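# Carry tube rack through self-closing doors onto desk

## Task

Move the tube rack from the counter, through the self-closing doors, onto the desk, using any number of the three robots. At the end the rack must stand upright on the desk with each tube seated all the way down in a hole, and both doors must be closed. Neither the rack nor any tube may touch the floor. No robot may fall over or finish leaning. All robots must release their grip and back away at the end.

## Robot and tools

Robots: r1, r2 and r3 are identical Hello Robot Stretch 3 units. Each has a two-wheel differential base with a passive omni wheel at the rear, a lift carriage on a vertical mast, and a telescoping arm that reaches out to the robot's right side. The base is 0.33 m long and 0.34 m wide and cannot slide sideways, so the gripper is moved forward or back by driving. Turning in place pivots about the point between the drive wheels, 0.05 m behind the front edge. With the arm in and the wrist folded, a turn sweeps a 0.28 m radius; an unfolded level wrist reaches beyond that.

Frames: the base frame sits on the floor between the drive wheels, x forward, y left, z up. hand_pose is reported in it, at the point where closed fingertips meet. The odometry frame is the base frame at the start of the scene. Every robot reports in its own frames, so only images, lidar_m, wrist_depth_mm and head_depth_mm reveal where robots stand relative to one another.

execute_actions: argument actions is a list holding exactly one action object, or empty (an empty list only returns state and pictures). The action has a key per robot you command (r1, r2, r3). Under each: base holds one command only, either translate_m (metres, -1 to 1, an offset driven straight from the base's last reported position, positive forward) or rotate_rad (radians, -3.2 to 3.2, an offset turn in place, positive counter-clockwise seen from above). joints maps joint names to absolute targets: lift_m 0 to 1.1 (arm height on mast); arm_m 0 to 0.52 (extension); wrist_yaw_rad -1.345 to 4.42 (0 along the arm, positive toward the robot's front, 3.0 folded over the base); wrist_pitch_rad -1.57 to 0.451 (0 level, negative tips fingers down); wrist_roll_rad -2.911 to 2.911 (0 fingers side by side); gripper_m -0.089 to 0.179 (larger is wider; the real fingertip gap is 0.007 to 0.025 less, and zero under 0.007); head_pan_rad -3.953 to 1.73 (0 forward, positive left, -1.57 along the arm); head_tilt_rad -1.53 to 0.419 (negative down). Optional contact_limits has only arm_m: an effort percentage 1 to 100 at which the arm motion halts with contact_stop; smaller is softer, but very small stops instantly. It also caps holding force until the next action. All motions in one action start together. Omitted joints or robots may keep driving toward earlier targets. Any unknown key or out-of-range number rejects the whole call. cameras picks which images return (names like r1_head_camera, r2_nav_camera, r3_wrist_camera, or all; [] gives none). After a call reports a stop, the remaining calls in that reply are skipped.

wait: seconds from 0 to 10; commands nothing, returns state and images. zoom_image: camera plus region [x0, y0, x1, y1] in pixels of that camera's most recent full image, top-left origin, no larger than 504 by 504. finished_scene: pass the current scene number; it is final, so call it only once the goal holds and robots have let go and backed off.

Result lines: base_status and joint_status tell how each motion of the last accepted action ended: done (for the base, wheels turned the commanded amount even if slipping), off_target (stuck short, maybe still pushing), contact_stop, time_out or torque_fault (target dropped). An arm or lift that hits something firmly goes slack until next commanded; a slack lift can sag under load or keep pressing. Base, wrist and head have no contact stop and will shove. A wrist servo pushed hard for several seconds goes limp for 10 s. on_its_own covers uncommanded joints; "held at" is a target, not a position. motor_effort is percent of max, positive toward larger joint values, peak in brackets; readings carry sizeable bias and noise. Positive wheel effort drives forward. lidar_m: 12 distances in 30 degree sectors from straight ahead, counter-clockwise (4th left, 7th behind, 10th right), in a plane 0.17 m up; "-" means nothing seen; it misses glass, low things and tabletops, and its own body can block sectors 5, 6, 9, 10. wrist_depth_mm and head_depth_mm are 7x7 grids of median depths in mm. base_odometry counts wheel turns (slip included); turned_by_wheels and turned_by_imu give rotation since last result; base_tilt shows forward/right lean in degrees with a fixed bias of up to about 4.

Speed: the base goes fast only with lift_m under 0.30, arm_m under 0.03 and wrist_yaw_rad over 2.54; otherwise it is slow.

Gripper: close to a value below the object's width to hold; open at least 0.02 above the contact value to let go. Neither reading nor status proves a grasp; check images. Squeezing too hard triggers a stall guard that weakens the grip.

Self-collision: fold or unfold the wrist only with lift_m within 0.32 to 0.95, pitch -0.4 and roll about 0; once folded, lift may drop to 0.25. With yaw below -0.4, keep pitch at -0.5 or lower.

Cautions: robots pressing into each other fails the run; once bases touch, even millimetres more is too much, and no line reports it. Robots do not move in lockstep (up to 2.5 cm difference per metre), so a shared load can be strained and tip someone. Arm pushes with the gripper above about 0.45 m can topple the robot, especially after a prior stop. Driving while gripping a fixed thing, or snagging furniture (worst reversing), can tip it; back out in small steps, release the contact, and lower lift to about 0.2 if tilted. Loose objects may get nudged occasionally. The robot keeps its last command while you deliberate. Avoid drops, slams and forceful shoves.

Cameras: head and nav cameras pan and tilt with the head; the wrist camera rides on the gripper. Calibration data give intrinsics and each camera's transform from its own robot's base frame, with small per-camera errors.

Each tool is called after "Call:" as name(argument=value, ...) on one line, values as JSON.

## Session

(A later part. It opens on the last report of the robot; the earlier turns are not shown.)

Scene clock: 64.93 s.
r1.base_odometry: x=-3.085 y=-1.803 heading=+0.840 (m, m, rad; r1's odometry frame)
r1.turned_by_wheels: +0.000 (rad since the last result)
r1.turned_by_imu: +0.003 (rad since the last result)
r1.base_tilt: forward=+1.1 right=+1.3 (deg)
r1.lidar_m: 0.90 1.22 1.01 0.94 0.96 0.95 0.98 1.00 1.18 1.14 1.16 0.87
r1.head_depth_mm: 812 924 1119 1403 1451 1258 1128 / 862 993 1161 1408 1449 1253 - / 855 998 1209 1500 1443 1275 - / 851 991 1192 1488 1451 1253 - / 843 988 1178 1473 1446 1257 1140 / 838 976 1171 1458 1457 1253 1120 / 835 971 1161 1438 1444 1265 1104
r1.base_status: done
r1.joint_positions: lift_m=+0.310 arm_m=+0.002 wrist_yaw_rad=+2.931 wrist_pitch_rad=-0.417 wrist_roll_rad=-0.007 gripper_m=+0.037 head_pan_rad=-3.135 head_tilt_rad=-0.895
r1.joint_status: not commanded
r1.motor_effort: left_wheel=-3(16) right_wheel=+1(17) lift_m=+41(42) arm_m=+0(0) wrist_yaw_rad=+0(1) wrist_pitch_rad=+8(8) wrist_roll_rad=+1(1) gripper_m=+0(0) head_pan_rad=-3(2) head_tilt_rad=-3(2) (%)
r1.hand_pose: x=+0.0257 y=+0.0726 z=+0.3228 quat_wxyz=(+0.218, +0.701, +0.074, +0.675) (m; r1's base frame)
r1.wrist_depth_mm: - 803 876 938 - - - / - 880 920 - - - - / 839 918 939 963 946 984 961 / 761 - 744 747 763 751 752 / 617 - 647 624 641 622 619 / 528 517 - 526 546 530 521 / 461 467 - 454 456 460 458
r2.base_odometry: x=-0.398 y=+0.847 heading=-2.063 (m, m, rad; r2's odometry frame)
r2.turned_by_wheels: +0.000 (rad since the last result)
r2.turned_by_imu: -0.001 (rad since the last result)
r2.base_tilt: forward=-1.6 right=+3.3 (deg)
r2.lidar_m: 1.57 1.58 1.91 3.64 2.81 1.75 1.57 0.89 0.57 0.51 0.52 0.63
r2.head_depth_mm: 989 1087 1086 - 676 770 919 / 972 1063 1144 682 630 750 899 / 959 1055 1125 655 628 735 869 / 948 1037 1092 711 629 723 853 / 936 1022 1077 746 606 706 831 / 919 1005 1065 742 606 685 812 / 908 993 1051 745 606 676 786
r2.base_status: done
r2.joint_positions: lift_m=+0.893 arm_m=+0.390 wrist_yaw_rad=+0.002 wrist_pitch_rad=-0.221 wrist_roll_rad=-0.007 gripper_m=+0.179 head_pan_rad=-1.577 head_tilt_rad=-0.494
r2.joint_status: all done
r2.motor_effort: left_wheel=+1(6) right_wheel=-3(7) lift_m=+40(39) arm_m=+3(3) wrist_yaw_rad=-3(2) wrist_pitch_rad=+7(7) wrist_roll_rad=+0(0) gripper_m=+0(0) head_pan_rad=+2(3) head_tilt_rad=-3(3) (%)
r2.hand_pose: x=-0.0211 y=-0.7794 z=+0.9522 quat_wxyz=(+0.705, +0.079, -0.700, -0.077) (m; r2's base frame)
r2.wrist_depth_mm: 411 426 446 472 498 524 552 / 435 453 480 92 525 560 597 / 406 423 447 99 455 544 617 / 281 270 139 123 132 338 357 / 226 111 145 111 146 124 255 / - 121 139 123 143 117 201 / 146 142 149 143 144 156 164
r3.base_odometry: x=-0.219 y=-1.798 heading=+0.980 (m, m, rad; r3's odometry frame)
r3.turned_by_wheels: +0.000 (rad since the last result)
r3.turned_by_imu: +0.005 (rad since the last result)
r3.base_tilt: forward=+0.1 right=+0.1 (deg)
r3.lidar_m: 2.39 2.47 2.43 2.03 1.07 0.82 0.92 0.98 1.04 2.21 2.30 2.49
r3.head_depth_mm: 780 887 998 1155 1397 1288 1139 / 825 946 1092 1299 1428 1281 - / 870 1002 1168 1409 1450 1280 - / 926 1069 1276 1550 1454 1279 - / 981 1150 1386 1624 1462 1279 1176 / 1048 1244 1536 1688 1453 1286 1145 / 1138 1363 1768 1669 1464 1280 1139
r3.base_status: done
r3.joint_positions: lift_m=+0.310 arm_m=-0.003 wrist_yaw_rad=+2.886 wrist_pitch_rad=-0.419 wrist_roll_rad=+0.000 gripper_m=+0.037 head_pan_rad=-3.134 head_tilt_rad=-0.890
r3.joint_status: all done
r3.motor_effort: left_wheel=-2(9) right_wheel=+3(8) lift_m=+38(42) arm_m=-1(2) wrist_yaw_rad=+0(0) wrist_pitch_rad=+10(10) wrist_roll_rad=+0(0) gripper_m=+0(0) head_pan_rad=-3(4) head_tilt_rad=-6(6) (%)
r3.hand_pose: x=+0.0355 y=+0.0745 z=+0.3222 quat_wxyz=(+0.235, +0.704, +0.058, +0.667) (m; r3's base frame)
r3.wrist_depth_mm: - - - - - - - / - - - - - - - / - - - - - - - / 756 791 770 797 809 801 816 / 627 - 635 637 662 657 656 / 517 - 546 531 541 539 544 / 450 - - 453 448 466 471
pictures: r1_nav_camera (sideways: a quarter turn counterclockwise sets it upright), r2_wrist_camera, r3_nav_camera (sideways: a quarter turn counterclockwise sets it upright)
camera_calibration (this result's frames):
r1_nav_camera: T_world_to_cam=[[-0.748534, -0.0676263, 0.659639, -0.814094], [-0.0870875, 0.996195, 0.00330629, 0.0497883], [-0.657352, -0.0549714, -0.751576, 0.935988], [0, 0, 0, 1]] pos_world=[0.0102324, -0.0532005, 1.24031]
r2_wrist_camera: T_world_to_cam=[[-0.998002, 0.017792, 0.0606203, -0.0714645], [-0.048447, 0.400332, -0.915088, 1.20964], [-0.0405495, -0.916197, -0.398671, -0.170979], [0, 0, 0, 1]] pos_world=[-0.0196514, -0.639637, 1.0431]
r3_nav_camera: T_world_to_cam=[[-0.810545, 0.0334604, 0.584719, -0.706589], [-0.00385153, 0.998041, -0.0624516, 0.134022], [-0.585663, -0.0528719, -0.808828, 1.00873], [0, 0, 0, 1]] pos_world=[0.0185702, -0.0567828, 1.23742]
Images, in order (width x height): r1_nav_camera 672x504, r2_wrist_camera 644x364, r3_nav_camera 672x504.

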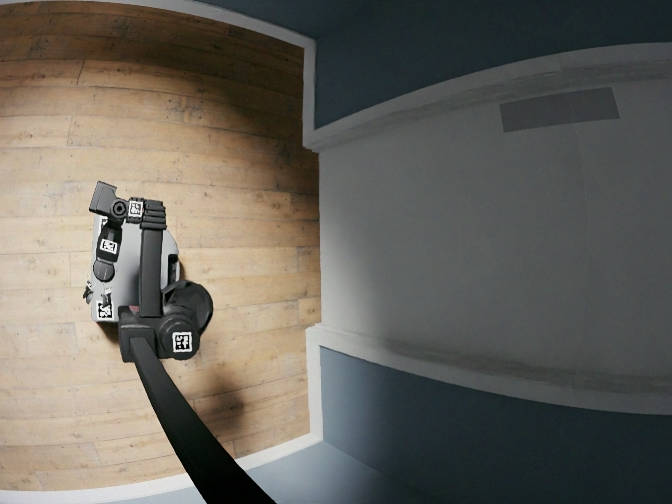

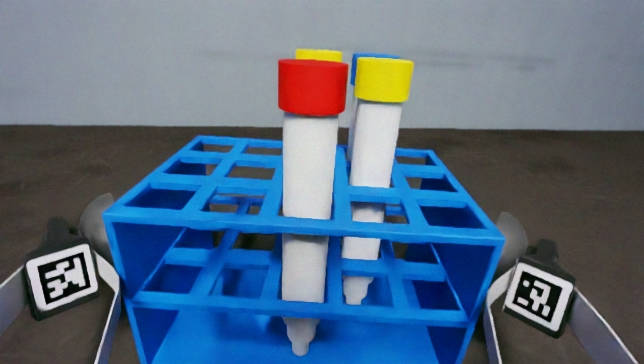

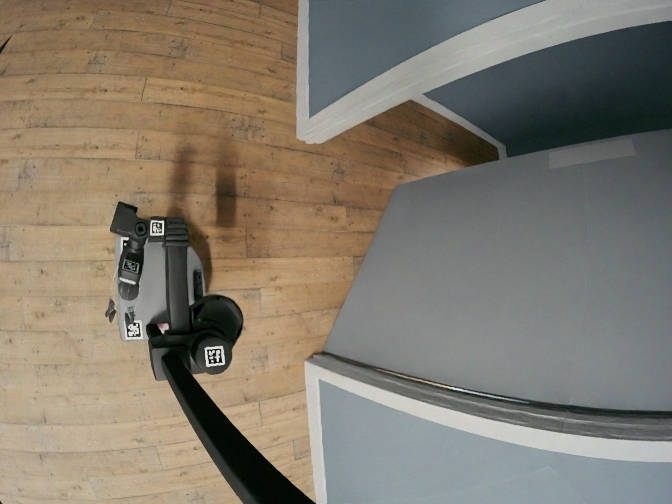

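Call:
execute_actions(actions=[{"r1":{"base":{"rotate_rad":0.1}},"r2":{"joints":{"arm_m":0.408,"lift_m":0.884}},"r3":{"base":{"rotate_rad":0.1}}}], cameras=[])

Call:
execute_actions(actions=[{"r1":{"base":{"translate_m":-1.0}},"r2":{"joints":{"gripper_m":0.125}},"r3":{"base":{"translate_m":-1.0}}}], cameras=[])

Call:
execute_actions(actions=[{"r1":{"base":{"translate_m":-0.6}},"r2":{"joints":{"gripper_m":0.1}},"r3":{"base":{"translate_m":-0.5}}}], cameras=["r1_nav_camera","r3_nav_camera","r2_wrist_camera"])

Scene clock: 66.60 s.
r1.base_odometry: x=-3.085 y=-1.803 heading=+0.940 (m, m, rad; r1's odometry frame)
r1.turned_by_wheels: +0.100 (rad since the last result)
r1.turned_by_imu: +0.099 (rad since the last result)
r1.base_tilt: forward=+1.0 right=+1.3 (deg)
r1.lidar_m: 1.19 1.32 0.98 0.94 0.98 0.95 0.98 1.02 1.18 1.14 1.19 1.19
r1.head_depth_mm: 837 958 1107 1320 1444 1252 1124 / 841 984 1175 1420 1441 1259 - / 848 988 1180 1474 1447 1282 - / 847 987 1188 1482 1451 1255 - / 851 996 1195 1510 1446 1256 1145 / 854 1003 1206 1521 1450 1255 1123 / 857 1011 1210 1428 1454 1256 1112
r1.base_status: done
r1.joint_positions: lift_m=+0.310 arm_m=+0.002 wrist_yaw_rad=+2.931 wrist_pitch_rad=-0.417 wrist_roll_rad=-0.007 gripper_m=+0.037 head_pan_rad=-3.135 head_tilt_rad=-0.895
r1.joint_status: not commanded
r1.motor_effort: left_wheel=-2(6) right_wheel=+2(3) lift_m=+41(42) arm_m=+0(0) wrist_yaw_rad=+0(0) wrist_pitch_rad=+8(8) wrist_roll_rad=+1(0) gripper_m=+1(0) head_pan_rad=-2(3) head_tilt_rad=-3(3) (%)
r1.hand_pose: x=+0.0257 y=+0.0726 z=+0.3228 quat_wxyz=(+0.218, +0.701, +0.074, +0.675) (m; r1's base frame)
r1.wrist_depth_mm: - 826 859 906 944 - - / - 892 929 - - - - / 862 932 967 955 955 964 949 / 750 - 748 754 749 752 747 / 618 - 646 628 646 622 626 / 525 523 - 529 541 520 523 / 459 472 - 454 455 456 462
r2.base_odometry: x=-0.398 y=+0.847 heading=-2.063 (m, m, rad; r2's odometry frame)
r2.turned_by_wheels: +0.000 (rad since the last result)
r2.turned_by_imu: +0.000 (rad since the last result)
r2.base_tilt: forward=-1.6 right=+3.3 (deg)
r2.lidar_m: 1.57 1.58 1.91 3.63 2.81 1.76 1.58 0.90 0.57 0.51 0.52 0.63
r2.head_depth_mm: 991 1088 1090 - 674 773 921 / 974 1070 1130 680 628 750 891 / 960 1056 1123 668 628 734 870 / 952 1040 1094 712 630 720 852 / 930 1015 1081 744 606 703 828 / 923 1007 1065 745 608 685 810 / 914 992 1045 744 609 674 792
r2.base_status: not commanded
r2.joint_positions: lift_m=+0.884 arm_m=+0.408 wrist_yaw_rad=+0.002 wrist_pitch_rad=-0.221 wrist_roll_rad=-0.007 gripper_m=+0.179 head_pan_rad=-1.577 head_tilt_rad=-0.494
r2.joint_status: all done
r2.motor_effort: left_wheel=+1(1) right_wheel=-3(3) lift_m=+39(40) arm_m=+3(4) wrist_yaw_rad=-2(2) wrist_pitch_rad=+7(7) wrist_roll_rad=+0(0) gripper_m=+0(0) head_pan_rad=+3(2) head_tilt_rad=-3(3) (%)
r2.hand_pose: x=-0.0211 y=-0.7974 z=+0.9432 quat_wxyz=(+0.705, +0.079, -0.700, -0.077) (m; r2's base frame)
r2.wrist_depth_mm: 394 416 433 441 468 506 525 / 422 437 462 90 498 538 576 / 377 394 352 98 168 502 544 / 260 120 120 103 125 313 330 / - 125 160 115 138 113 239 / - 123 153 120 132 112 187 / 137 134 138 137 142 145 152
r3.base_odometry: x=-0.219 y=-1.798 heading=+1.080 (m, m, rad; r3's odometry frame)
r3.turned_by_wheels: +0.100 (rad since the last result)
r3.turned_by_imu: +0.099 (rad since the last result)
r3.base_tilt: forward=+0.1 right=+0.0 (deg)
r3.lidar_m: 2.39 2.56 2.42 2.03 0.97 0.82 0.88 0.98 1.16 2.21 2.36 2.43
r3.head_depth_mm: 756 862 1003 1185 1384 1278 1142 / 775 892 1048 1262 1439 1282 - / 798 921 1087 1321 1446 1289 - / 822 959 1128 1394 1453 1281 - / 850 988 1177 1465 1452 1277 1175 / 876 1030 1233 1557 1453 1273 1145 / 913 1068 1294 1583 1462 1285 1143
r3.base_status: done
r3.joint_positions: lift_m=+0.310 arm_m=-0.003 wrist_yaw_rad=+2.886 wrist_pitch_rad=-0.419 wrist_roll_rad=+0.000 gripper_m=+0.037 head_pan_rad=-3.134 head_tilt_rad=-0.890
r3.joint_status: not commanded
r3.motor_effort: left_wheel=-2(5) right_wheel=+3(8) lift_m=+39(38) arm_m=-2(1) wrist_yaw_rad=+0(0) wrist_pitch_rad=+10(10) wrist_roll_rad=+0(1) gripper_m=+0(0) head_pan_rad=-2(4) head_tilt_rad=-6(6) (%)
r3.hand_pose: x=+0.0355 y=+0.0745 z=+0.3222 quat_wxyz=(+0.235, +0.704, +0.058, +0.667) (m; r3's base frame)
r3.wrist_depth_mm: - - - - - - - / - - - - - - - / - - - - - - - / 769 800 787 795 788 809 820 / 615 - 636 636 643 652 653 / 520 - 554 533 550 541 540 / 446 - - 459 445 465 467
pictures: none
No camera images: the call's "cameras" was empty. Leave "cameras" out to get every camera's image.

Scene clock: 77.63 s.
r1.base_odometry: x=-3.675 y=-2.611 heading=+0.940 (m, m, rad; r1's odometry frame)
r1.turned_by_wheels: +0.000 (rad since the last result)
r1.turned_by_imu: +0.013 (rad since the last result)
r1.base_tilt: forward=+1.1 right=+1.3 (deg)
r1.lidar_m: 1.54 1.33 0.36 0.27 0.24 0.24 0.30 0.57 2.21 0.50 1.18 1.65
r1.head_depth_mm: - - 290 322 378 457 562 / - 290 318 373 450 564 - / 289 314 368 443 556 720 - / 311 362 436 545 730 1091 - / 357 429 535 710 1054 1258 1147 / 422 524 693 1587 1456 1251 1127 / 511 2382 2097 1717 1443 1260 1107
r1.base_status: translate_m off_target (by the wheels' count: -0.9998 of -1.0000)
r1.joint_positions: lift_m=+0.310 arm_m=+0.002 wrist_yaw_rad=+2.931 wrist_pitch_rad=-0.417 wrist_roll_rad=-0.007 gripper_m=+0.037 head_pan_rad=-3.135 head_tilt_rad=-0.897
r1.joint_status: not commanded
r1.on_its_own: right_wheel is at rest, and its effort (-25) is outside its rest range (-18 to +18)
r1.motor_effort: left_wheel=-18(88) right_wheel=-25(57) lift_m=+41(42) arm_m=-1(0) wrist_yaw_rad=+0(3) wrist_pitch_rad=+8(8) wrist_roll_rad=+1(0) gripper_m=+0(1) head_pan_rad=-2(3) head_tilt_rad=-1(3) (%)
r1.hand_pose: x=+0.0258 y=+0.0727 z=+0.3230 quat_wxyz=(+0.218, +0.701, +0.074, +0.675) (m; r1's base frame)
r1.wrist_depth_mm: - 264 322 379 - - - / - 281 338 404 - - - / - 303 362 442 959 945 964 / 242 - 387 495 757 757 754 / 259 - 394 526 644 627 618 / 270 306 - 527 544 527 534 / 280 326 - 457 457 461 455
r2.base_odometry: x=-0.398 y=+0.847 heading=-2.063 (m, m, rad; r2's odometry frame)
r2.turned_by_wheels: +0.000 (rad since the last result)
r2.turned_by_imu: -0.001 (rad since the last result)
r2.base_tilt: forward=-1.6 right=+3.3 (deg)
r2.lidar_m: 1.57 1.58 1.92 3.62 1.91 1.75 1.58 0.89 0.57 0.51 0.52 0.63
r2.head_depth_mm: 988 1083 1093 - 676 776 925 / 972 1071 1143 680 629 747 894 / 959 1058 1125 670 628 737 871 / 942 1037 1098 712 628 720 850 / 931 1025 1077 745 606 704 828 / 921 1007 1062 743 607 684 808 / 915 996 1052 746 606 677 792
r2.base_status: not commanded
r2.joint_positions: lift_m=+0.884 arm_m=+0.408 wrist_yaw_rad=+0.002 wrist_pitch_rad=-0.220 wrist_roll_rad=-0.007 gripper_m=+0.126 head_pan_rad=-1.577 head_tilt_rad=-0.494
r2.joint_status: all done
r2.motor_effort: left_wheel=+1(1) right_wheel=-3(3) lift_m=+39(39) arm_m=+3(4) wrist_yaw_rad=-2(2) wrist_pitch_rad=+7(7) wrist_roll_rad=+0(0) gripper_m=-17(97) head_pan_rad=+2(3) head_tilt_rad=-3(3) (%)
r2.hand_pose: x=-0.0211 y=-0.7975 z=+0.9433 quat_wxyz=(+0.705, +0.079, -0.700, -0.077) (m; r2's base frame)
r2.wrist_depth_mm: 398 413 431 440 468 508 529 / 420 440 458 102 506 542 577 / 376 390 159 127 423 505 539 / 261 127 167 111 125 317 330 / 208 138 158 140 143 231 239 / - 153 159 132 130 - 187 / 137 138 139 141 143 149 153
r3.base_odometry: x=-0.691 y=-2.680 heading=+1.080 (m, m, rad; r3's odometry frame)
r3.turned_by_wheels: +0.000 (rad since the last result)
r3.turned_by_imu: +0.012 (rad since the last result)
r3.base_tilt: forward=+0.2 right=+0.0 (deg)
r3.lidar_m: 3.37 3.12 0.35 0.25 0.23 0.24 0.31 1.42 1.11 0.57 0.59 3.35
r3.head_depth_mm: - - 302 341 394 464 563 / - 303 343 396 469 573 - / 303 345 400 473 581 733 - / 347 401 477 584 760 1073 - / 405 481 591 770 1104 1278 1180 / 482 596 800 1651 1451 1274 1136 / 1967 2287 1981 1671 1453 1278 1143
r3.base_status: translate_m off_target (by the wheels' count: -0.9999 of -1.0000)
r3.joint_positions: lift_m=+0.310 arm_m=-0.003 wrist_yaw_rad=+2.886 wrist_pitch_rad=-0.419 wrist_roll_rad=+0.000 gripper_m=+0.037 head_pan_rad=-3.135 head_tilt_rad=-0.896
r3.joint_status: not commanded
r3.on_its_own: right_wheel is at rest, and its effort (-29) is outside its rest range (-18 to +18)
r3.motor_effort: left_wheel=-6(66) right_wheel=-29(100) lift_m=+35(38) arm_m=-1(1) wrist_yaw_rad=+0(3) wrist_pitch_rad=+10(11) wrist_roll_rad=+0(1) gripper_m=+0(0) head_pan_rad=-3(2) head_tilt_rad=-3(7) (%)
r3.hand_pose: x=+0.0355 y=+0.0745 z=+0.3224 quat_wxyz=(+0.234, +0.704, +0.058, +0.668) (m; r3's base frame)
r3.wrist_depth_mm: - 236 288 376 497 - - / - 257 307 409 - - - / - 275 328 452 - - - / - 301 358 513 762 803 817 / 241 - 380 562 651 641 662 / 261 - 381 535 547 543 553 / 273 - - 456 447 465 469
pictures: none
No camera images: the call's "cameras" was empty. Leave "cameras" out to get every camera's image.

Scene clock: 84.67 s.
r1.base_odometry: x=-4.028 y=-3.096 heading=+0.941 (m, m, rad; r1's odometry frame)
r1.turned_by_wheels: +0.000 (rad since the last result)
r1.turned_by_imu: +0.003 (rad since the last result)
r1.base_tilt: forward=+0.9 right=+1.4 (deg)
r1.lidar_m: 1.97 0.35 0.22 0.19 0.20 0.24 2.57 2.69 2.20 1.97 0.76 0.75
r1.head_depth_mm: 2241 2527 2100 1709 445 466 502 / 2285 2494 2077 1705 1439 713 - / 2310 2538 2086 1702 1442 1279 - / 2316 2576 2078 1702 1448 1254 - / 2314 2575 2074 1692 1452 1257 1139 / 2342 2580 2091 1703 1445 1257 1132 / 2362 2596 2105 1714 1451 1259 1109
r1.base_status: done
r1.joint_positions: lift_m=+0.310 arm_m=+0.002 wrist_yaw_rad=+2.931 wrist_pitch_rad=-0.417 wrist_roll_rad=-0.007 gripper_m=+0.037 head_pan_rad=-3.135 head_tilt_rad=-0.897
r1.joint_status: not commanded
r1.motor_effort: left_wheel=+2(29) right_wheel=-6(38) lift_m=+40(41) arm_m=-1(1) wrist_yaw_rad=+1(1) wrist_pitch_rad=+8(8) wrist_roll_rad=+1(1) gripper_m=+0(1) head_pan_rad=-2(2) head_tilt_rad=-2(2) (%)
r1.hand_pose: x=+0.0258 y=+0.0727 z=+0.3230 quat_wxyz=(+0.218, +0.701, +0.074, +0.675) (m; r1's base frame)
r1.wrist_depth_mm: - 196 213 236 267 305 358 / - 213 229 257 292 340 407 / - 229 248 281 324 382 465 / 218 - 271 309 365 440 548 / 236 - 291 340 426 517 606 / 256 276 - 384 501 524 523 / 277 299 - 447 456 455 457
r2.base_odometry: x=-0.398 y=+0.847 heading=-2.063 (m, m, rad; r2's odometry frame)
r2.turned_by_wheels: +0.000 (rad since the last result)
r2.turned_by_imu: -0.001 (rad since the last result)
r2.base_tilt: forward=-1.6 right=+3.2 (deg)
r2.lidar_m: 1.57 1.58 1.91 3.64 1.51 1.56 1.57 0.90 0.57 0.51 0.52 0.63
r2.head_depth_mm: 990 1084 1090 - 676 772 921 / 971 1074 1137 682 627 749 894 / 962 1052 1129 668 628 733 871 / 945 1030 1091 711 630 721 845 / 937 1021 1077 745 607 706 831 / 925 1003 1063 744 608 685 810 / 907 995 1046 746 606 676 792
r2.base_status: not commanded
r2.joint_positions: lift_m=+0.884 arm_m=+0.408 wrist_yaw_rad=+0.002 wrist_pitch_rad=-0.219 wrist_roll_rad=-0.007 gripper_m=+0.114 head_pan_rad=-1.577 head_tilt_rad=-0.494
r2.joint_status: gripper_m off_target (ended at +0.114, target +0.100)
r2.on_its_own: gripper_m is held at +0.113, not at your +0.100, by its stall guard, which is not easing now
r2.motor_effort: left_wheel=+2(1) right_wheel=-2(3) lift_m=+39(39) arm_m=+3(3) wrist_yaw_rad=-1(2) wrist_pitch_rad=+6(7) wrist_roll_rad=+0(0) gripper_m=-22(100) head_pan_rad=+2(2) head_tilt_rad=-3(3) (%)
r2.hand_pose: x=-0.0211 y=-0.7976 z=+0.9436 quat_wxyz=(+0.705, +0.078, -0.700, -0.077) (m; r2's base frame)
r2.wrist_depth_mm: 393 415 432 443 471 501 536 / 421 436 457 116 509 546 574 / 378 398 160 128 426 507 544 / 264 128 130 112 125 319 333 / 210 138 151 141 144 232 239 / - 153 159 133 130 - 187 / 137 139 139 141 141 149 155
r3.base_odometry: x=-0.926 y=-3.121 heading=+1.080 (m, m, rad; r3's odometry frame)
r3.turned_by_wheels: +0.000 (rad since the last result)
r3.turned_by_imu: +0.004 (rad since the last result)
r3.base_tilt: forward=+0.2 right=+0.0 (deg)
r3.lidar_m: 3.83 0.41 0.24 0.20 0.20 0.24 1.66 1.35 1.06 1.04 0.79 0.81
r3.head_depth_mm: 1614 1732 1897 394 431 478 535 / 2039 2176 2009 1678 1392 636 - / 2487 2360 1997 1671 1447 1300 - / 3064 2378 1993 1673 1448 1278 - / 3213 2470 1985 1678 1459 1276 1168 / 1566 1766 1932 1674 1443 1273 1145 / 1512 1767 1949 1701 1451 1279 1134
r3.base_status: done
r3.joint_positions: lift_m=+0.310 arm_m=-0.003 wrist_yaw_rad=+2.886 wrist_pitch_rad=-0.419 wrist_roll_rad=+0.000 gripper_m=+0.037 head_pan_rad=-3.135 head_tilt_rad=-0.896
r3.joint_status: not commanded
r3.motor_effort: left_wheel=+1(14) right_wheel=-10(41) lift_m=+36(36) arm_m=-1(2) wrist_yaw_rad=+0(1) wrist_pitch_rad=+10(9) wrist_roll_rad=+0(0) gripper_m=+1(0) head_pan_rad=-4(3) head_tilt_rad=-3(2) (%)
r3.hand_pose: x=+0.0355 y=+0.0745 z=+0.3224 quat_wxyz=(+0.234, +0.704, +0.058, +0.668) (m; r3's base frame)
r3.wrist_depth_mm: - 198 224 260 310 382 495 / - 216 240 282 342 435 596 / - 233 262 312 385 505 972 / - 253 286 342 433 598 798 / 229 - 309 389 529 631 664 / 249 - 323 450 548 548 542 / 267 - - 456 447 466 471
pictures: r1_nav_camera (sideways: a quarter turn counterclockwise sets it upright), r2_wrist_camera, r3_nav_camera (sideways: a quarter turn counterclockwise sets it upright)
camera_calibration (this result's frames):
r1_nav_camera: T_world_to_cam=[[-0.74998, -0.0672955, 0.658028, -0.811987], [-0.086642, 0.996235, 0.00313408, 0.0500098], [-0.655761, -0.0546624, -0.752987, 0.937813], [0, 0, 0, 1]] pos_world=[0.0103405, -0.0532015, 1.24031]
r2_wrist_camera: T_world_to_cam=[[-0.998003, 0.0179358, 0.0605643, -0.0704618], [-0.048407, 0.398782, -0.915767, 1.20845], [-0.0405769, -0.916871, -0.397117, -0.193041], [0, 0, 0, 1]] pos_world=[-0.0196566, -0.657638, 1.03427]
r3_nav_camera: T_world_to_cam=[[-0.813924, 0.0343802, 0.579953, -0.700359], [-0.00232334, 0.998047, -0.0624259, 0.133978], [-0.580966, -0.0521574, -0.812255, 1.01316], [0, 0, 0, 1]] pos_world=[0.0188824, -0.0567947, 1.23748]
Images, in order (width x height): r1_nav_camera 672x504, r2_wrist_camera 644x364, r3_nav_camera 672x504.

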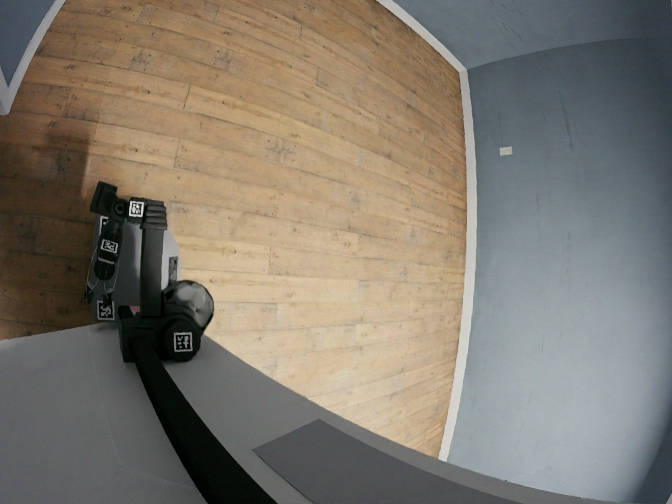

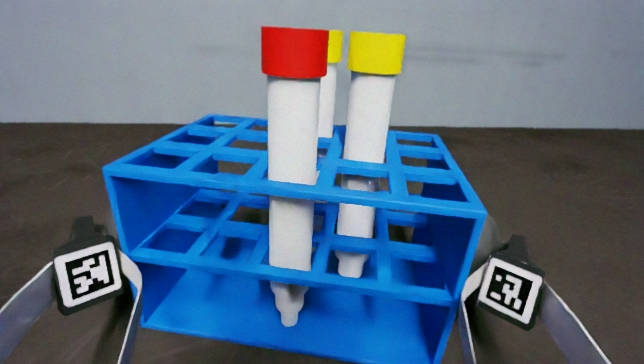

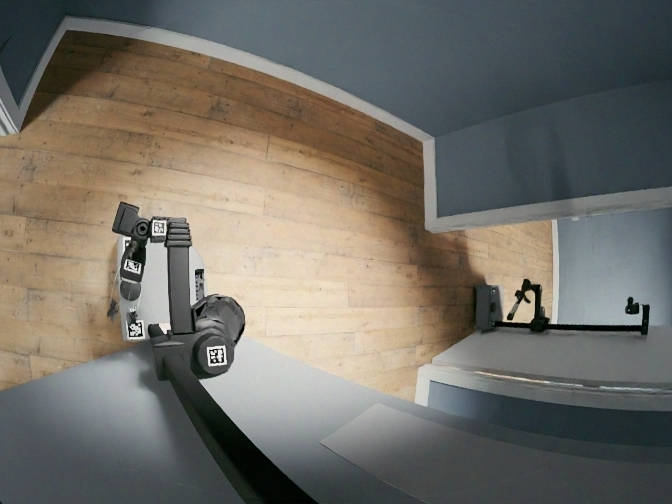

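Call:
execute_actions(actions=[{"r1":{"base":{"rotate_rad":-0.6}},"r2":{"joints":{"gripper_m":0.179}},"r3":{"base":{"rotate_rad":-0.6}}}], cameras=[])

Call:
execute_actions(actions=[{"r1":{"base":{"translate_m":-0.35}},"r2":{"base":{"translate_m":0.035},"joints":{"wrist_yaw_rad":-0.15}},"r3":{"base":{"translate_m":-0.35}}}], cameras=[])

Call:
execute_actions(actions=[{"r1":{"base":{"rotate_rad":-0.4}},"r2":{"joints":{"arm_m":0.435}},"r3":{"base":{"rotate_rad":-0.4}}}], cameras=["r1_nav_camera","r3_nav_camera","r2_wrist_camera"])

Scene clock: 87.83 s.
r1.base_odometry: x=-4.028 y=-3.096 heading=+0.341 (m, m, rad; r1's odometry frame)
r1.turned_by_wheels: -0.599 (rad since the last result)
r1.turned_by_imu: -0.591 (rad since the last result)
r1.base_tilt: forward=+1.0 right=+1.3 (deg)
r1.lidar_m: 0.75 1.94 0.43 0.27 0.24 0.24 0.30 2.57 2.65 2.24 2.13 0.83
r1.head_depth_mm: - - 290 321 378 458 563 / - 289 315 370 449 563 - / 2713 315 368 440 555 717 - / 2669 2661 2084 1705 1449 1248 - / 2543 2685 2081 1710 1448 1249 1150 / 2368 2558 2088 1716 1456 1259 1128 / 2254 2501 2112 1714 1449 1260 1113
r1.base_status: done
r1.joint_positions: lift_m=+0.310 arm_m=+0.002 wrist_yaw_rad=+2.931 wrist_pitch_rad=-0.417 wrist_roll_rad=-0.007 gripper_m=+0.037 head_pan_rad=-3.135 head_tilt_rad=-0.897
r1.joint_status: not commanded
r1.motor_effort: left_wheel=+3(14) right_wheel=-12(15) lift_m=+41(41) arm_m=+0(1) wrist_yaw_rad=+1(1) wrist_pitch_rad=+8(8) wrist_roll_rad=+0(0) gripper_m=+0(0) head_pan_rad=-3(2) head_tilt_rad=-1(2) (%)
r1.hand_pose: x=+0.0258 y=+0.0727 z=+0.3230 quat_wxyz=(+0.218, +0.701, +0.074, +0.675) (m; r1's base frame)
r1.wrist_depth_mm: - 264 319 425 690 - - / - 280 338 459 - - - / - 303 359 497 871 963 962 / 243 - 388 555 745 755 757 / 258 - 392 575 649 620 627 / 272 308 - 521 543 533 524 / 280 325 - 455 456 458 460
r2.base_odometry: x=-0.398 y=+0.847 heading=-2.063 (m, m, rad; r2's odometry frame)
r2.turned_by_wheels: +0.000 (rad since the last result)
r2.turned_by_imu: +0.000 (rad since the last result)
r2.base_tilt: forward=-1.6 right=+3.3 (deg)
r2.lidar_m: 1.57 1.58 1.91 3.64 1.44 1.50 1.58 0.89 0.57 0.51 0.52 0.63
r2.head_depth_mm: 990 1080 1091 - 676 775 914 / 974 1065 1132 681 627 750 892 / 961 1046 1122 667 628 732 866 / 952 1037 1095 709 631 718 853 / 934 1023 1074 746 608 704 835 / 919 1009 1069 746 609 683 810 / 904 991 1050 747 608 678 794
r2.base_status: not commanded
r2.joint_positions: lift_m=+0.884 arm_m=+0.408 wrist_yaw_rad=+0.002 wrist_pitch_rad=-0.219 wrist_roll_rad=-0.007 gripper_m=+0.179 head_pan_rad=-1.577 head_tilt_rad=-0.494
r2.joint_status: all done
r2.motor_effort: left_wheel=+1(1) right_wheel=-3(3) lift_m=+40(39) arm_m=+3(3) wrist_yaw_rad=-2(2) wrist_pitch_rad=+6(6) wrist_roll_rad=+0(0) gripper_m=+1(88) head_pan_rad=+3(3) head_tilt_rad=-3(3) (%)
r2.hand_pose: x=-0.0211 y=-0.7976 z=+0.9436 quat_wxyz=(+0.705, +0.078, -0.700, -0.077) (m; r2's base frame)
r2.wrist_depth_mm: 394 415 429 442 474 499 527 / 421 438 460 100 512 538 575 / 378 396 175 125 399 504 551 / 263 126 131 111 127 317 331 / 212 130 170 141 143 222 238 / - 152 158 133 134 171 188 / 137 139 139 141 140 150 152
r3.base_odometry: x=-0.926 y=-3.121 heading=+0.481 (m, m, rad; r3's odometry frame)
r3.turned_by_wheels: -0.600 (rad since the last result)
r3.turned_by_imu: -0.584 (rad since the last result)
r3.base_tilt: forward=+0.1 right=+0.0 (deg)
r3.lidar_m: 0.79 3.85 0.51 0.29 0.25 0.25 0.29 1.66 1.43 1.07 1.04 0.85
r3.head_depth_mm: - - 291 324 385 474 612 / - - 308 362 441 559 - / - 298 341 408 511 655 - / 290 323 384 473 614 884 - / 1510 1745 1932 1657 1454 1279 1176 / 1543 1751 1953 1681 1460 1272 1134 / 1538 1936 1979 1671 1447 1275 1135
r3.base_status: done
r3.joint_positions: lift_m=+0.310 arm_m=-0.003 wrist_yaw_rad=+2.886 wrist_pitch_rad=-0.419 wrist_roll_rad=+0.000 gripper_m=+0.037 head_pan_rad=-3.135 head_tilt_rad=-0.896
r3.joint_status: not commanded
r3.on_its_own: right_wheel is at rest, and its effort (-20) is outside its rest range (-18 to +18)
r3.motor_effort: left_wheel=+3(12) right_wheel=-20(26) lift_m=+35(35) arm_m=-2(2) wrist_yaw_rad=+0(0) wrist_pitch_rad=+10(10) wrist_roll_rad=+0(0) gripper_m=+0(0) head_pan_rad=-3(3) head_tilt_rad=-3(3) (%)
r3.hand_pose: x=+0.0355 y=+0.0745 z=+0.3224 quat_wxyz=(+0.234, +0.704, +0.058, +0.668) (m; r3's base frame)
r3.wrist_depth_mm: - 280 364 545 - - - / - 300 387 587 - - - / - 319 410 658 - - - / - 350 443 727 807 804 816 / 259 - 462 629 639 655 656 / 277 - 446 533 545 541 546 / 284 - - 456 448 462 469
pictures: none
No camera images: the call's "cameras" was empty. Leave "cameras" out to get every camera's image.

Scene clock: 92.43 s.
r1.base_odometry: x=-4.358 y=-3.213 heading=+0.341 (m, m, rad; r1's odometry frame)
r1.turned_by_wheels: +0.000 (rad since the last result)
r1.turned_by_imu: +0.001 (rad since the last result)
r1.base_tilt: forward=+1.0 right=+1.3 (deg)
r1.lidar_m: 1.09 0.70 0.28 0.21 0.21 1.33 2.39 2.27 2.34 2.43 2.32 1.26
r1.head_depth_mm: 2799 2664 2091 1656 1445 1247 1116 / 2692 2657 2070 1698 1445 1248 - / 2517 2694 2089 1697 1439 1286 - / 2350 2570 2095 1707 1447 1256 - / 2209 2474 2083 1715 1452 1252 1144 / 2088 2398 2095 1716 1456 1252 1124 / 1993 2265 2104 1711 1447 1254 1109
r1.base_status: done
r1.joint_positions: lift_m=+0.310 arm_m=+0.002 wrist_yaw_rad=+2.931 wrist_pitch_rad=-0.417 wrist_roll_rad=-0.007 gripper_m=+0.037 head_pan_rad=-3.135 head_tilt_rad=-0.897
r1.joint_status: not commanded
r1.motor_effort: left_wheel=+3(10) right_wheel=-5(14) lift_m=+41(41) arm_m=-1(0) wrist_yaw_rad=+1(1) wrist_pitch_rad=+8(8) wrist_roll_rad=+1(0) gripper_m=+0(0) head_pan_rad=-1(2) head_tilt_rad=-1(2) (%)
r1.hand_pose: x=+0.0258 y=+0.0727 z=+0.3230 quat_wxyz=(+0.218, +0.701, +0.074, +0.675) (m; r1's base frame)
r1.wrist_depth_mm: - 210 241 292 375 520 - / - 227 259 317 417 606 - / 922 245 276 347 469 723 955 / 755 - 298 386 536 714 762 / 629 - 315 409 597 615 621 / 530 516 - 472 549 525 525 / 459 474 - 458 462 457 458
r2.base_odometry: x=-0.414 y=+0.816 heading=-2.063 (m, m, rad; r2's odometry frame)
r2.turned_by_wheels: +0.000 (rad since the last result)
r2.turned_by_imu: +0.000 (rad since the last result)
r2.base_tilt: forward=-1.6 right=+3.3 (deg)
r2.lidar_m: 1.54 1.55 1.87 3.58 1.32 1.31 1.61 0.88 0.56 0.51 0.51 0.62
r2.head_depth_mm: 980 1077 1089 - 664 765 907 / 969 1062 1134 680 628 745 885 / 958 1053 1120 - 630 726 860 / 943 1032 1093 746 606 709 838 / 931 1015 1074 747 607 694 819 / 921 1001 1055 743 606 677 799 / 903 991 1050 745 585 667 781
r2.base_status: done
r2.joint_positions: lift_m=+0.884 arm_m=+0.408 wrist_yaw_rad=-0.147 wrist_pitch_rad=-0.219 wrist_roll_rad=-0.007 gripper_m=+0.179 head_pan_rad=-1.577 head_tilt_rad=-0.494
r2.joint_status: all done
r2.motor_effort: left_wheel=+1(8) right_wheel=-3(4) lift_m=+39(39) arm_m=+3(3) wrist_yaw_rad=-3(5) wrist_pitch_rad=+6(6) wrist_roll_rad=+0(0) gripper_m=+0(1) head_pan_rad=+3(3) head_tilt_rad=-3(3) (%)
r2.hand_pose: x=-0.0574 y=-0.7949 z=+0.9436 quat_wxyz=(+0.698, +0.026, -0.704, -0.129) (m; r2's base frame)
r2.wrist_depth_mm: 376 402 430 462 509 572 648 / 393 420 459 108 544 620 706 / 393 395 180 138 163 507 545 / 263 252 165 122 139 299 333 / 212 188 152 139 160 140 240 / - 159 159 156 164 138 188 / 137 139 141 145 146 149 152
r3.base_odometry: x=-1.236 y=-3.283 heading=+0.481 (m, m, rad; r3's odometry frame)
r3.turned_by_wheels: +0.000 (rad since the last result)
r3.turned_by_imu: +0.003 (rad since the last result)
r3.base_tilt: forward=+0.2 right=+0.0 (deg)
r3.lidar_m: 1.14 4.15 0.34 0.24 0.23 0.24 1.30 1.31 1.42 1.24 1.21 1.26
r3.head_depth_mm: 1077 1181 1326 1475 1442 1273 560 / 1223 1356 1527 1633 1458 1268 - / 1384 1565 1816 1669 1435 1307 - / 1373 1588 1837 1675 1451 1271 - / 1309 1486 1760 1674 1457 1277 1178 / 1225 1396 1653 1683 1448 1274 1136 / 1169 1373 1836 1671 1442 1282 1139
r3.base_status: done
r3.joint_positions: lift_m=+0.310 arm_m=-0.003 wrist_yaw_rad=+2.886 wrist_pitch_rad=-0.419 wrist_roll_rad=+0.000 gripper_m=+0.037 head_pan_rad=-3.135 head_tilt_rad=-0.896
r3.joint_status: not commanded
r3.motor_effort: left_wheel=+1(11) right_wheel=-11(26) lift_m=+35(36) arm_m=-2(2) wrist_yaw_rad=+0(0) wrist_pitch_rad=+9(10) wrist_roll_rad=+0(0) gripper_m=+0(0) head_pan_rad=-3(3) head_tilt_rad=-2(3) (%)
r3.hand_pose: x=+0.0355 y=+0.0745 z=+0.3224 quat_wxyz=(+0.234, +0.704, +0.058, +0.668) (m; r3's base frame)
r3.wrist_depth_mm: - 234 281 366 512 - - / - 252 305 398 584 - - / - 272 325 438 678 - - / - 299 351 492 728 802 827 / 240 - 373 559 649 656 656 / 259 - 379 525 551 539 547 / 275 - - 455 448 459 465
pictures: none
No camera images: the call's "cameras" was empty. Leave "cameras" out to get every camera's image.

Scene clock: 94.03 s.
r1.base_odometry: x=-4.358 y=-3.213 heading=-0.058 (m, m, rad; r1's odometry frame)
r1.turned_by_wheels: -0.400 (rad since the last result)
r1.turned_by_imu: -0.395 (rad since the last result)
r1.base_tilt: forward=+1.1 right=+1.3 (deg)
r1.lidar_m: 1.10 1.09 0.54 0.30 0.25 0.25 1.33 2.30 2.27 2.43 2.36 2.32
r1.head_depth_mm: 1640 1842 2009 1714 1443 478 585 / 1748 1996 2005 1709 1446 1255 - / 1844 2066 1760 1721 1446 1276 - / 2125 2475 2080 1720 1446 1252 - / 2912 2688 2088 1705 1448 1256 1145 / 2657 2666 2077 1709 1463 1253 1126 / 2387 2565 2060 1717 1444 1261 1108
r1.base_status: done
r1.joint_positions: lift_m=+0.310 arm_m=+0.002 wrist_yaw_rad=+2.931 wrist_pitch_rad=-0.417 wrist_roll_rad=-0.007 gripper_m=+0.037 head_pan_rad=-3.135 head_tilt_rad=-0.897
r1.joint_status: not commanded
r1.motor_effort: left_wheel=+2(15) right_wheel=-7(13) lift_m=+40(40) arm_m=+0(0) wrist_yaw_rad=+0(1) wrist_pitch_rad=+8(8) wrist_roll_rad=+1(0) gripper_m=+0(0) head_pan_rad=-2(2) head_tilt_rad=-1(0) (%)
r1.hand_pose: x=+0.0258 y=+0.0727 z=+0.3230 quat_wxyz=(+0.218, +0.701, +0.074, +0.675) (m; r1's base frame)
r1.wrist_depth_mm: - 287 359 522 - - - / - 306 378 566 - - - / - 331 406 615 950 977 954 / 250 - 432 673 748 749 733 / 265 - 426 598 642 610 629 / 277 316 - 525 552 526 527 / 282 335 - 457 459 458 454
r2.base_odometry: x=-0.414 y=+0.816 heading=-2.063 (m, m, rad; r2's odometry frame)
r2.turned_by_wheels: +0.000 (rad since the last result)
r2.turned_by_imu: +0.000 (rad since the last result)
r2.base_tilt: forward=-1.6 right=+3.3 (deg)
r2.lidar_m: 1.54 1.55 1.87 3.58 1.41 1.27 1.61 0.88 0.56 0.51 0.51 0.62
r2.head_depth_mm: 976 1082 1090 - 670 768 911 / 969 1061 1136 682 627 741 884 / 953 1049 1109 680 629 730 858 / 942 1030 1085 744 606 709 840 / 931 1016 1074 745 604 693 817 / 919 1000 1063 746 606 676 796 / 903 988 1045 745 586 667 783
r2.base_status: not commanded
r2.joint_positions: lift_m=+0.884 arm_m=+0.435 wrist_yaw_rad=-0.148 wrist_pitch_rad=-0.219 wrist_roll_rad=-0.007 gripper_m=+0.179 head_pan_rad=-1.577 head_tilt_rad=-0.494
r2.joint_status: all done
r2.motor_effort: left_wheel=+1(1) right_wheel=-3(4) lift_m=+39(40) arm_m=+3(4) wrist_yaw_rad=-3(4) wrist_pitch_rad=+6(6) wrist_roll_rad=+0(0) gripper_m=+1(0) head_pan_rad=+3(3) head_tilt_rad=-3(3) (%)
r2.hand_pose: x=-0.0576 y=-0.8219 z=+0.9436 quat_wxyz=(+0.698, +0.026, -0.704, -0.129) (m; r2's base frame)
r2.wrist_depth_mm: 355 378 411 428 482 544 615 / 373 397 434 94 124 591 660 / 381 405 166 101 153 512 539 / 262 125 121 105 128 298 332 / 211 112 157 118 151 129 240 / - 125 153 120 160 128 188 / 137 133 138 138 144 145 152
r3.base_odometry: x=-1.236 y=-3.283 heading=+0.081 (m, m, rad; r3's odometry frame)
r3.turned_by_wheels: -0.400 (rad since the last result)
r3.turned_by_imu: -0.392 (rad since the last result)
r3.base_tilt: forward=+0.1 right=+0.0 (deg)
r3.lidar_m: 1.13 1.15 0.70 0.33 0.26 0.26 0.97 1.32 1.45 1.42 1.21 1.20
r3.head_depth_mm: 821 922 1015 323 387 487 647 / 879 999 1146 1323 460 561 - / 938 1088 1263 1507 1463 1277 - / 1016 1167 1398 1618 1445 1277 - / 1092 1282 1560 1698 1446 1271 1178 / 1197 1435 1761 1691 1453 1293 1142 / 1313 1536 1771 1688 1440 1267 1138
r3.base_status: done
r3.joint_positions: lift_m=+0.310 arm_m=-0.003 wrist_yaw_rad=+2.886 wrist_pitch_rad=-0.419 wrist_roll_rad=+0.000 gripper_m=+0.037 head_pan_rad=-3.135 head_tilt_rad=-0.896
r3.joint_status: not commanded
r3.motor_effort: left_wheel=+1(9) right_wheel=-13(23) lift_m=+35(35) arm_m=-1(1) wrist_yaw_rad=-1(0) wrist_pitch_rad=+10(10) wrist_roll_rad=+1(0) gripper_m=+0(0) head_pan_rad=-3(3) head_tilt_rad=-3(3) (%)
r3.hand_pose: x=+0.0355 y=+0.0745 z=+0.3224 quat_wxyz=(+0.234, +0.704, +0.058, +0.668) (m; r3's base frame)
r3.wrist_depth_mm: - 312 435 735 - - - / - 336 457 790 - - - / - 361 482 902 - - - / - 392 519 777 788 802 821 / 273 - 527 643 639 640 647 / 290 - 493 528 545 539 546 / 299 - - 459 450 462 466
pictures: r1_nav_camera (sideways: a quarter turn counterclockwise sets it upright), r2_wrist_camera, r3_nav_camera (sideways: a quarter turn counterclockwise sets it upright)
camera_calibration (this result's frames):
r1_nav_camera: T_world_to_cam=[[-0.74998, -0.0672957, 0.658028, -0.811987], [-0.0866422, 0.996235, 0.00313406, 0.0500099], [-0.655761, -0.0546625, -0.752987, 0.937813], [0, 0, 0, 1]] pos_world=[0.0103405, -0.0532015, 1.24031]
r2_wrist_camera: T_world_to_cam=[[-0.984172, 0.16654, 0.0605754, 0.0164478], [0.0115832, 0.401543, -0.915767, 1.22209], [-0.176835, -0.900571, -0.397117, -0.211244], [0, 0, 0, 1]] pos_world=[-0.0353237, -0.683703, 1.03427]
r3_nav_camera: T_world_to_cam=[[-0.813924, 0.0343802, 0.579953, -0.700359], [-0.00232334, 0.998047, -0.0624259, 0.133978], [-0.580966, -0.0521574, -0.812255, 1.01316], [0, 0, 0, 1]] pos_world=[0.0188824, -0.0567947, 1.23748]
Images, in order (width x height): r1_nav_camera 672x504, r2_wrist_camera 644x364, r3_nav_camera 672x504.

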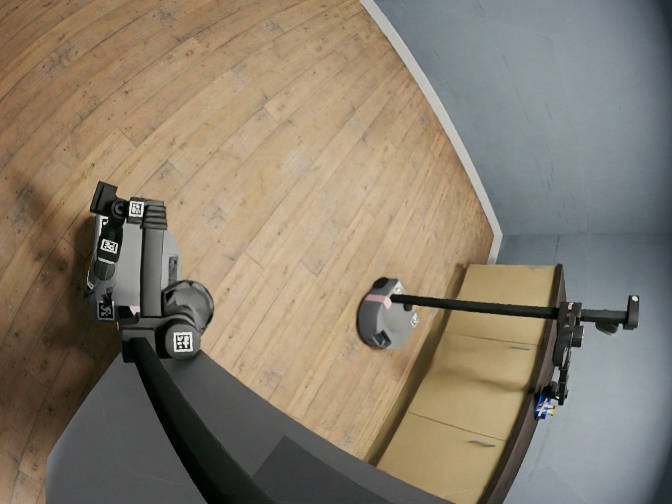

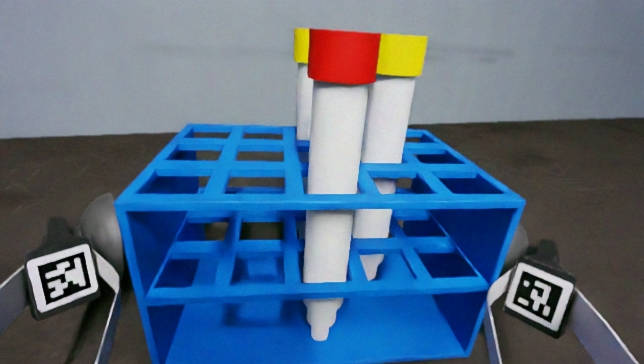

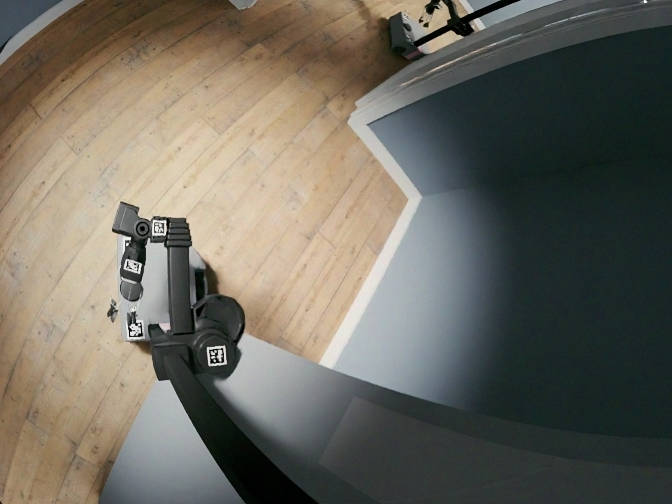

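Call:
execute_actions(actions=[{"r1":{"base":{"translate_m":-0.2}},"r2":{"base":{"translate_m":-0.007},"joints":{"arm_m":0.455}},"r3":{"base":{"translate_m":-0.3}}}], cameras=["r2_wrist_camera"])

Call:
execute_actions(actions=[{"r2":{"joints":{"gripper_m":0.108}},"r1":{"joints":{"head_pan_rad":0.5}},"r3":{"joints":{"head_pan_rad":0.5}}}], cameras=["r1_nav_camera","r3_nav_camera","r2_wrist_camera"])

Scene clock: 98.83 s.
r1.base_odometry: x=-4.558 y=-3.201 heading=-0.058 (m, m, rad; r1's odometry frame)
r1.turned_by_wheels: +0.000 (rad since the last result)
r1.turned_by_imu: +0.000 (rad since the last result)
r1.base_tilt: forward=+1.0 right=+1.3 (deg)
r1.lidar_m: 1.28 1.32 0.29 0.17 0.19 1.64 1.13 2.18 2.16 2.31 2.52 2.48
r1.head_depth_mm: 1471 1679 1933 1696 1448 1252 1124 / 1584 1817 2030 1610 1437 1254 - / 1656 1914 1771 1622 1447 1288 - / 1927 2355 2090 1701 1447 1246 - / 2740 2691 2090 1699 1447 1251 1145 / 2516 2622 2078 1717 1449 1259 1126 / 2252 2469 2101 1704 1439 1260 1110
r1.base_status: done
r1.joint_positions: lift_m=+0.310 arm_m=+0.002 wrist_yaw_rad=+2.931 wrist_pitch_rad=-0.417 wrist_roll_rad=-0.007 gripper_m=+0.037 head_pan_rad=-3.135 head_tilt_rad=-0.897
r1.joint_status: not commanded
r1.motor_effort: left_wheel=+0(7) right_wheel=-2(10) lift_m=+40(41) arm_m=+0(0) wrist_yaw_rad=+1(1) wrist_pitch_rad=+8(8) wrist_roll_rad=+1(1) gripper_m=+0(0) head_pan_rad=-3(2) head_tilt_rad=-2(1) (%)
r1.hand_pose: x=+0.0258 y=+0.0727 z=+0.3230 quat_wxyz=(+0.218, +0.701, +0.074, +0.675) (m; r1's base frame)
r1.wrist_depth_mm: - 188 218 308 503 - - / - 204 231 329 585 - - / 934 226 245 365 694 961 950 / 743 - 262 399 705 750 764 / 615 - 277 411 628 617 619 / 532 526 - 488 545 525 531 / 462 471 - 459 461 458 458
r2.base_odometry: x=-0.411 y=+0.822 heading=-2.063 (m, m, rad; r2's odometry frame)
r2.turned_by_wheels: +0.000 (rad since the last result)
r2.turned_by_imu: +0.000 (rad since the last result)
r2.base_tilt: forward=-1.6 right=+3.3 (deg)
r2.lidar_m: 1.55 1.55 1.88 3.60 1.21 1.21 1.60 0.89 0.56 0.51 0.51 0.62
r2.head_depth_mm: 981 1075 1091 - 676 768 912 / 965 1065 1140 709 629 742 884 / 958 1057 1116 682 628 729 861 / 944 1032 1090 744 605 712 843 / 925 1016 1077 743 607 698 820 / 918 1003 1059 743 606 678 801 / 908 985 1043 745 586 669 781
r2.base_status: done
r2.joint_positions: lift_m=+0.884 arm_m=+0.455 wrist_yaw_rad=-0.148 wrist_pitch_rad=-0.219 wrist_roll_rad=-0.007 gripper_m=+0.179 head_pan_rad=-1.577 head_tilt_rad=-0.494
r2.joint_status: all done
r2.motor_effort: left_wheel=+1(2) right_wheel=-2(10) lift_m=+40(39) arm_m=+3(2) wrist_yaw_rad=-3(2) wrist_pitch_rad=+6(6) wrist_roll_rad=+0(0) gripper_m=+0(1) head_pan_rad=+3(2) head_tilt_rad=-3(2) (%)
r2.hand_pose: x=-0.0576 y=-0.8419 z=+0.9436 quat_wxyz=(+0.698, +0.026, -0.704, -0.129) (m; r2's base frame)
r2.wrist_depth_mm: 339 361 392 412 461 525 585 / 353 384 416 88 498 566 634 / 368 387 377 96 178 505 546 / 263 115 116 101 127 301 334 / 211 103 148 112 143 125 240 / - 116 126 116 143 125 187 / 137 130 138 137 143 145 152
r3.base_odometry: x=-1.535 y=-3.307 heading=+0.081 (m, m, rad; r3's odometry frame)
r3.turned_by_wheels: +0.000 (rad since the last result)
r3.turned_by_imu: +0.022 (rad since the last result)
r3.base_tilt: forward=+0.1 right=+0.0 (deg)
r3.lidar_m: 1.43 4.36 0.31 0.18 0.18 0.67 0.74 1.09 1.09 1.36 1.43 1.42
r3.head_depth_mm: 616 694 792 924 1101 1257 1141 / 660 746 864 1016 1249 1281 - / 707 811 942 1144 1368 1291 - / 759 884 1056 1291 1426 1280 - / 831 973 1186 1503 1448 1275 1174 / 906 1083 1344 1607 1444 1280 1140 / 1002 1218 1445 1605 1451 1276 1141
r3.base_status: done
r3.joint_positions: lift_m=+0.310 arm_m=-0.003 wrist_yaw_rad=+2.886 wrist_pitch_rad=-0.419 wrist_roll_rad=+0.000 gripper_m=+0.037 head_pan_rad=-3.135 head_tilt_rad=-0.896
r3.joint_status: not commanded
r3.motor_effort: left_wheel=+0(25) right_wheel=-2(84) lift_m=+36(36) arm_m=-2(1) wrist_yaw_rad=+0(2) wrist_pitch_rad=+10(10) wrist_roll_rad=+0(0) gripper_m=+0(0) head_pan_rad=-1(2) head_tilt_rad=-2(3) (%)
r3.hand_pose: x=+0.0355 y=+0.0746 z=+0.3224 quat_wxyz=(+0.234, +0.704, +0.058, +0.668) (m; r3's base frame)
r3.wrist_depth_mm: - 182 233 349 687 - - / - 197 249 380 821 - - / - 213 265 422 952 - - / 593 231 284 471 801 824 811 / 594 - 297 530 647 644 663 / 521 - 297 514 550 540 548 / 448 - - 459 449 461 467
pictures: r2_wrist_camera
camera_calibration (this result's frames):
r2_wrist_camera: T_world_to_cam=[[-0.984167, 0.166571, 0.0605752, 0.0197982], [0.0115961, 0.401543, -0.915767, 1.23013], [-0.176864, -0.900565, -0.397117, -0.229256], [0, 0, 0, 1]] pos_world=[-0.035327, -0.703706, 1.03427]
Images, in order (width x height): r2_wrist_camera 644x364.

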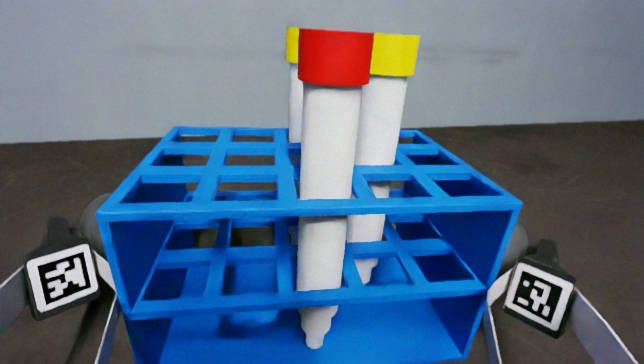

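Scene clock: 100.97 s.
r1.base_odometry: x=-4.558 y=-3.201 heading=-0.058 (m, m, rad; r1's odometry frame)
r1.turned_by_wheels: +0.000 (rad since the last result)
r1.turned_by_imu: +0.000 (rad since the last result)
r1.base_tilt: forward=+1.0 right=+1.4 (deg)
r1.lidar_m: 1.28 1.31 0.29 0.17 0.19 1.64 1.13 2.19 2.16 2.31 2.51 2.48
r1.head_depth_mm: 1087 1304 1641 1699 1446 1250 1098 / 2107 1346 1557 1699 1438 1255 1103 / 2548 2579 2094 1730 1439 1252 1104 / 3142 2670 2086 1712 1445 1255 1110 / 3132 2711 2079 1705 1450 1263 1106 / 3546 2708 2088 1710 1400 1143 882 / 3742 2674 2050 962 772 644 551
r1.base_status: not commanded
r1.joint_positions: lift_m=+0.310 arm_m=+0.002 wrist_yaw_rad=+2.931 wrist_pitch_rad=-0.417 wrist_roll_rad=-0.007 gripper_m=+0.037 head_pan_rad=+0.493 head_tilt_rad=-0.897
r1.joint_status: all done
r1.motor_effort: left_wheel=+1(1) right_wheel=-3(2) lift_m=+41(41) arm_m=+0(0) wrist_yaw_rad=+1(0) wrist_pitch_rad=+8(8) wrist_roll_rad=+0(1) gripper_m=+0(1) head_pan_rad=+4(45) head_tilt_rad=-2(2) (%)
r1.hand_pose: x=+0.0258 y=+0.0727 z=+0.3230 quat_wxyz=(+0.218, +0.701, +0.074, +0.675) (m; r1's base frame)
r1.wrist_depth_mm: - 188 218 304 506 - - / - 204 231 333 587 - - / 946 226 246 364 696 952 977 / 756 - 263 398 721 741 742 / 620 - 278 410 634 621 616 / 528 520 - 485 545 529 527 / 458 469 - 458 460 454 458
r2.base_odometry: x=-0.411 y=+0.822 heading=-2.063 (m, m, rad; r2's odometry frame)
r2.turned_by_wheels: +0.000 (rad since the last result)
r2.turned_by_imu: +0.000 (rad since the last result)
r2.base_tilt: forward=-1.6 right=+3.3 (deg)
r2.lidar_m: 1.55 1.55 1.88 3.61 1.21 1.22 1.60 0.89 0.56 0.51 0.51 0.62
r2.head_depth_mm: 982 1077 1089 - 674 768 915 / 964 1063 1144 710 627 746 884 / 958 1041 1117 683 629 725 866 / 944 1031 1096 745 604 711 843 / 933 1021 1074 746 606 699 821 / 919 1000 1054 744 606 677 802 / 911 987 1037 746 587 668 783
r2.base_status: not commanded
r2.joint_positions: lift_m=+0.884 arm_m=+0.455 wrist_yaw_rad=-0.148 wrist_pitch_rad=-0.218 wrist_roll_rad=-0.007 gripper_m=+0.112 head_pan_rad=-1.577 head_tilt_rad=-0.494
r2.joint_status: gripper_m off_target (ended at +0.112, target +0.108)
r2.motor_effort: left_wheel=+1(1) right_wheel=-3(3) lift_m=+39(39) arm_m=+3(3) wrist_yaw_rad=-3(2) wrist_pitch_rad=+6(6) wrist_roll_rad=+0(0) gripper_m=-25(100) head_pan_rad=+3(3) head_tilt_rad=-3(3) (%)
r2.hand_pose: x=-0.0577 y=-0.8420 z=+0.9439 quat_wxyz=(+0.698, +0.025, -0.704, -0.129) (m; r2's base frame)
r2.wrist_depth_mm: 340 360 395 410 459 519 586 / 356 381 418 96 501 569 640 / 367 388 167 104 169 515 547 / 265 238 124 106 133 283 335 / 211 102 151 136 153 142 240 / - 116 155 124 159 - 188 / 137 134 139 141 144 150 155
r3.base_odometry: x=-1.535 y=-3.307 heading=+0.081 (m, m, rad; r3's odometry frame)
r3.turned_by_wheels: +0.000 (rad since the last result)
r3.turned_by_imu: +0.001 (rad since the last result)
r3.base_tilt: forward=+0.1 right=+0.0 (deg)
r3.lidar_m: 1.43 4.35 0.31 0.18 0.18 0.66 0.74 1.09 1.09 1.36 1.43 1.42
r3.head_depth_mm: 1274 1507 1833 1694 1448 1280 1140 / 3099 1571 1796 1679 1457 1278 1141 / 3166 2471 1997 1665 1465 1282 1144 / 3193 2456 1990 1677 1450 1278 1145 / 3141 2482 1962 1680 1443 1290 1147 / 3199 2441 2008 1677 1443 1274 1122 / 3185 2436 1993 1696 1288 925 724
r3.base_status: not commanded
r3.joint_positions: lift_m=+0.310 arm_m=-0.003 wrist_yaw_rad=+2.886 wrist_pitch_rad=-0.419 wrist_roll_rad=+0.000 gripper_m=+0.037 head_pan_rad=+0.493 head_tilt_rad=-0.896
r3.joint_status: all done
r3.motor_effort: left_wheel=+0(1) right_wheel=-2(2) lift_m=+36(36) arm_m=-2(2) wrist_yaw_rad=+0(0) wrist_pitch_rad=+10(10) wrist_roll_rad=+0(0) gripper_m=+0(0) head_pan_rad=+5(51) head_tilt_rad=-3(3) (%)
r3.hand_pose: x=+0.0355 y=+0.0746 z=+0.3224 quat_wxyz=(+0.234, +0.704, +0.058, +0.668) (m; r3's base frame)
r3.wrist_depth_mm: - 182 234 350 682 - - / - 196 248 383 840 - - / - 213 263 425 960 - - / 586 231 283 469 807 799 805 / 598 - 295 538 643 643 659 / 519 - 296 509 553 539 548 / 447 - - 463 449 465 469
pictures: r1_nav_camera (sideways: a quarter turn counterclockwise sets it upright), r2_wrist_camera, r3_nav_camera (sideways: a quarter turn counterclockwise sets it upright)
camera_calibration (this result's frames):
r1_nav_camera: T_world_to_cam=[[0.631587, 0.409986, 0.658034, -0.820423], [0.542176, -0.840259, 0.00313475, 0.0461732], [0.554204, 0.354791, -0.752981, 0.930425], [0, 0, 0, 1]] pos_world=[-0.0225115, 0.0450528, 1.24031]
r2_wrist_camera: T_world_to_cam=[[-0.984155, 0.166645, 0.060563, 0.0198564], [0.0114171, 0.400419, -0.916261, 1.22996], [-0.176941, -0.901052, -0.395977, -0.230719], [0, 0, 0, 1]] pos_world=[-0.0353244, -0.703697, 1.0344]
r3_nav_camera: T_world_to_cam=[[0.735772, 0.349683, 0.579966, -0.709829], [0.468127, -0.881454, -0.062426, 0.131109], [0.489384, 0.317429, -0.812245, 1.00661], [0, 0, 0, 1]] pos_world=[-0.0317242, 0.0442529, 1.23748]
Images, in order (width x height): r1_nav_camera 672x504, r2_wrist_camera 644x364, r3_nav_camera 672x504.

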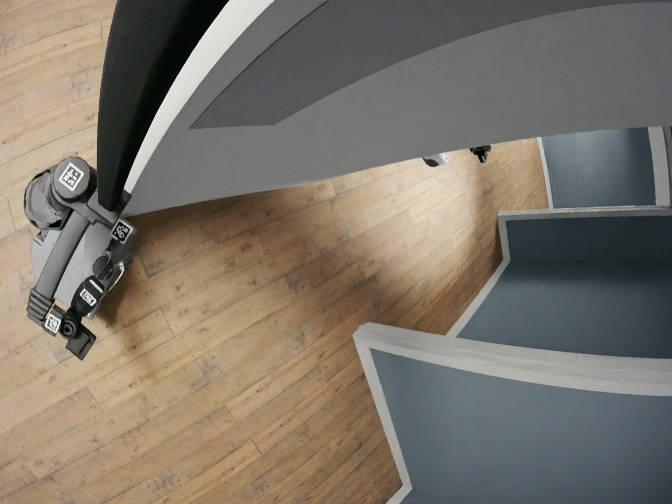

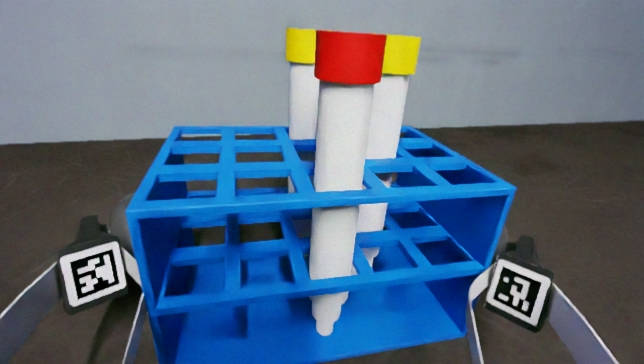

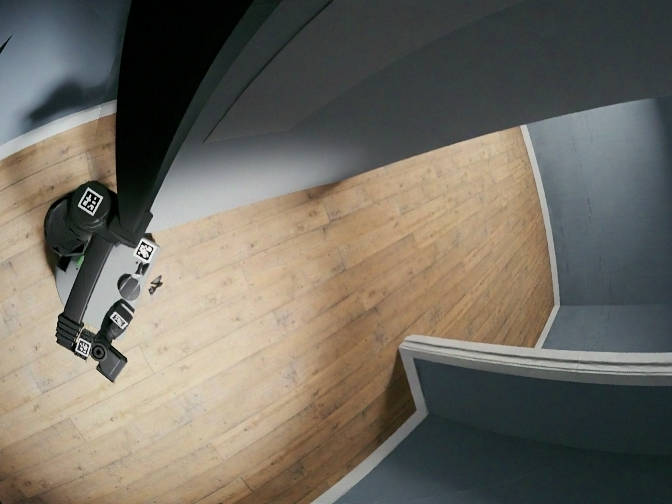

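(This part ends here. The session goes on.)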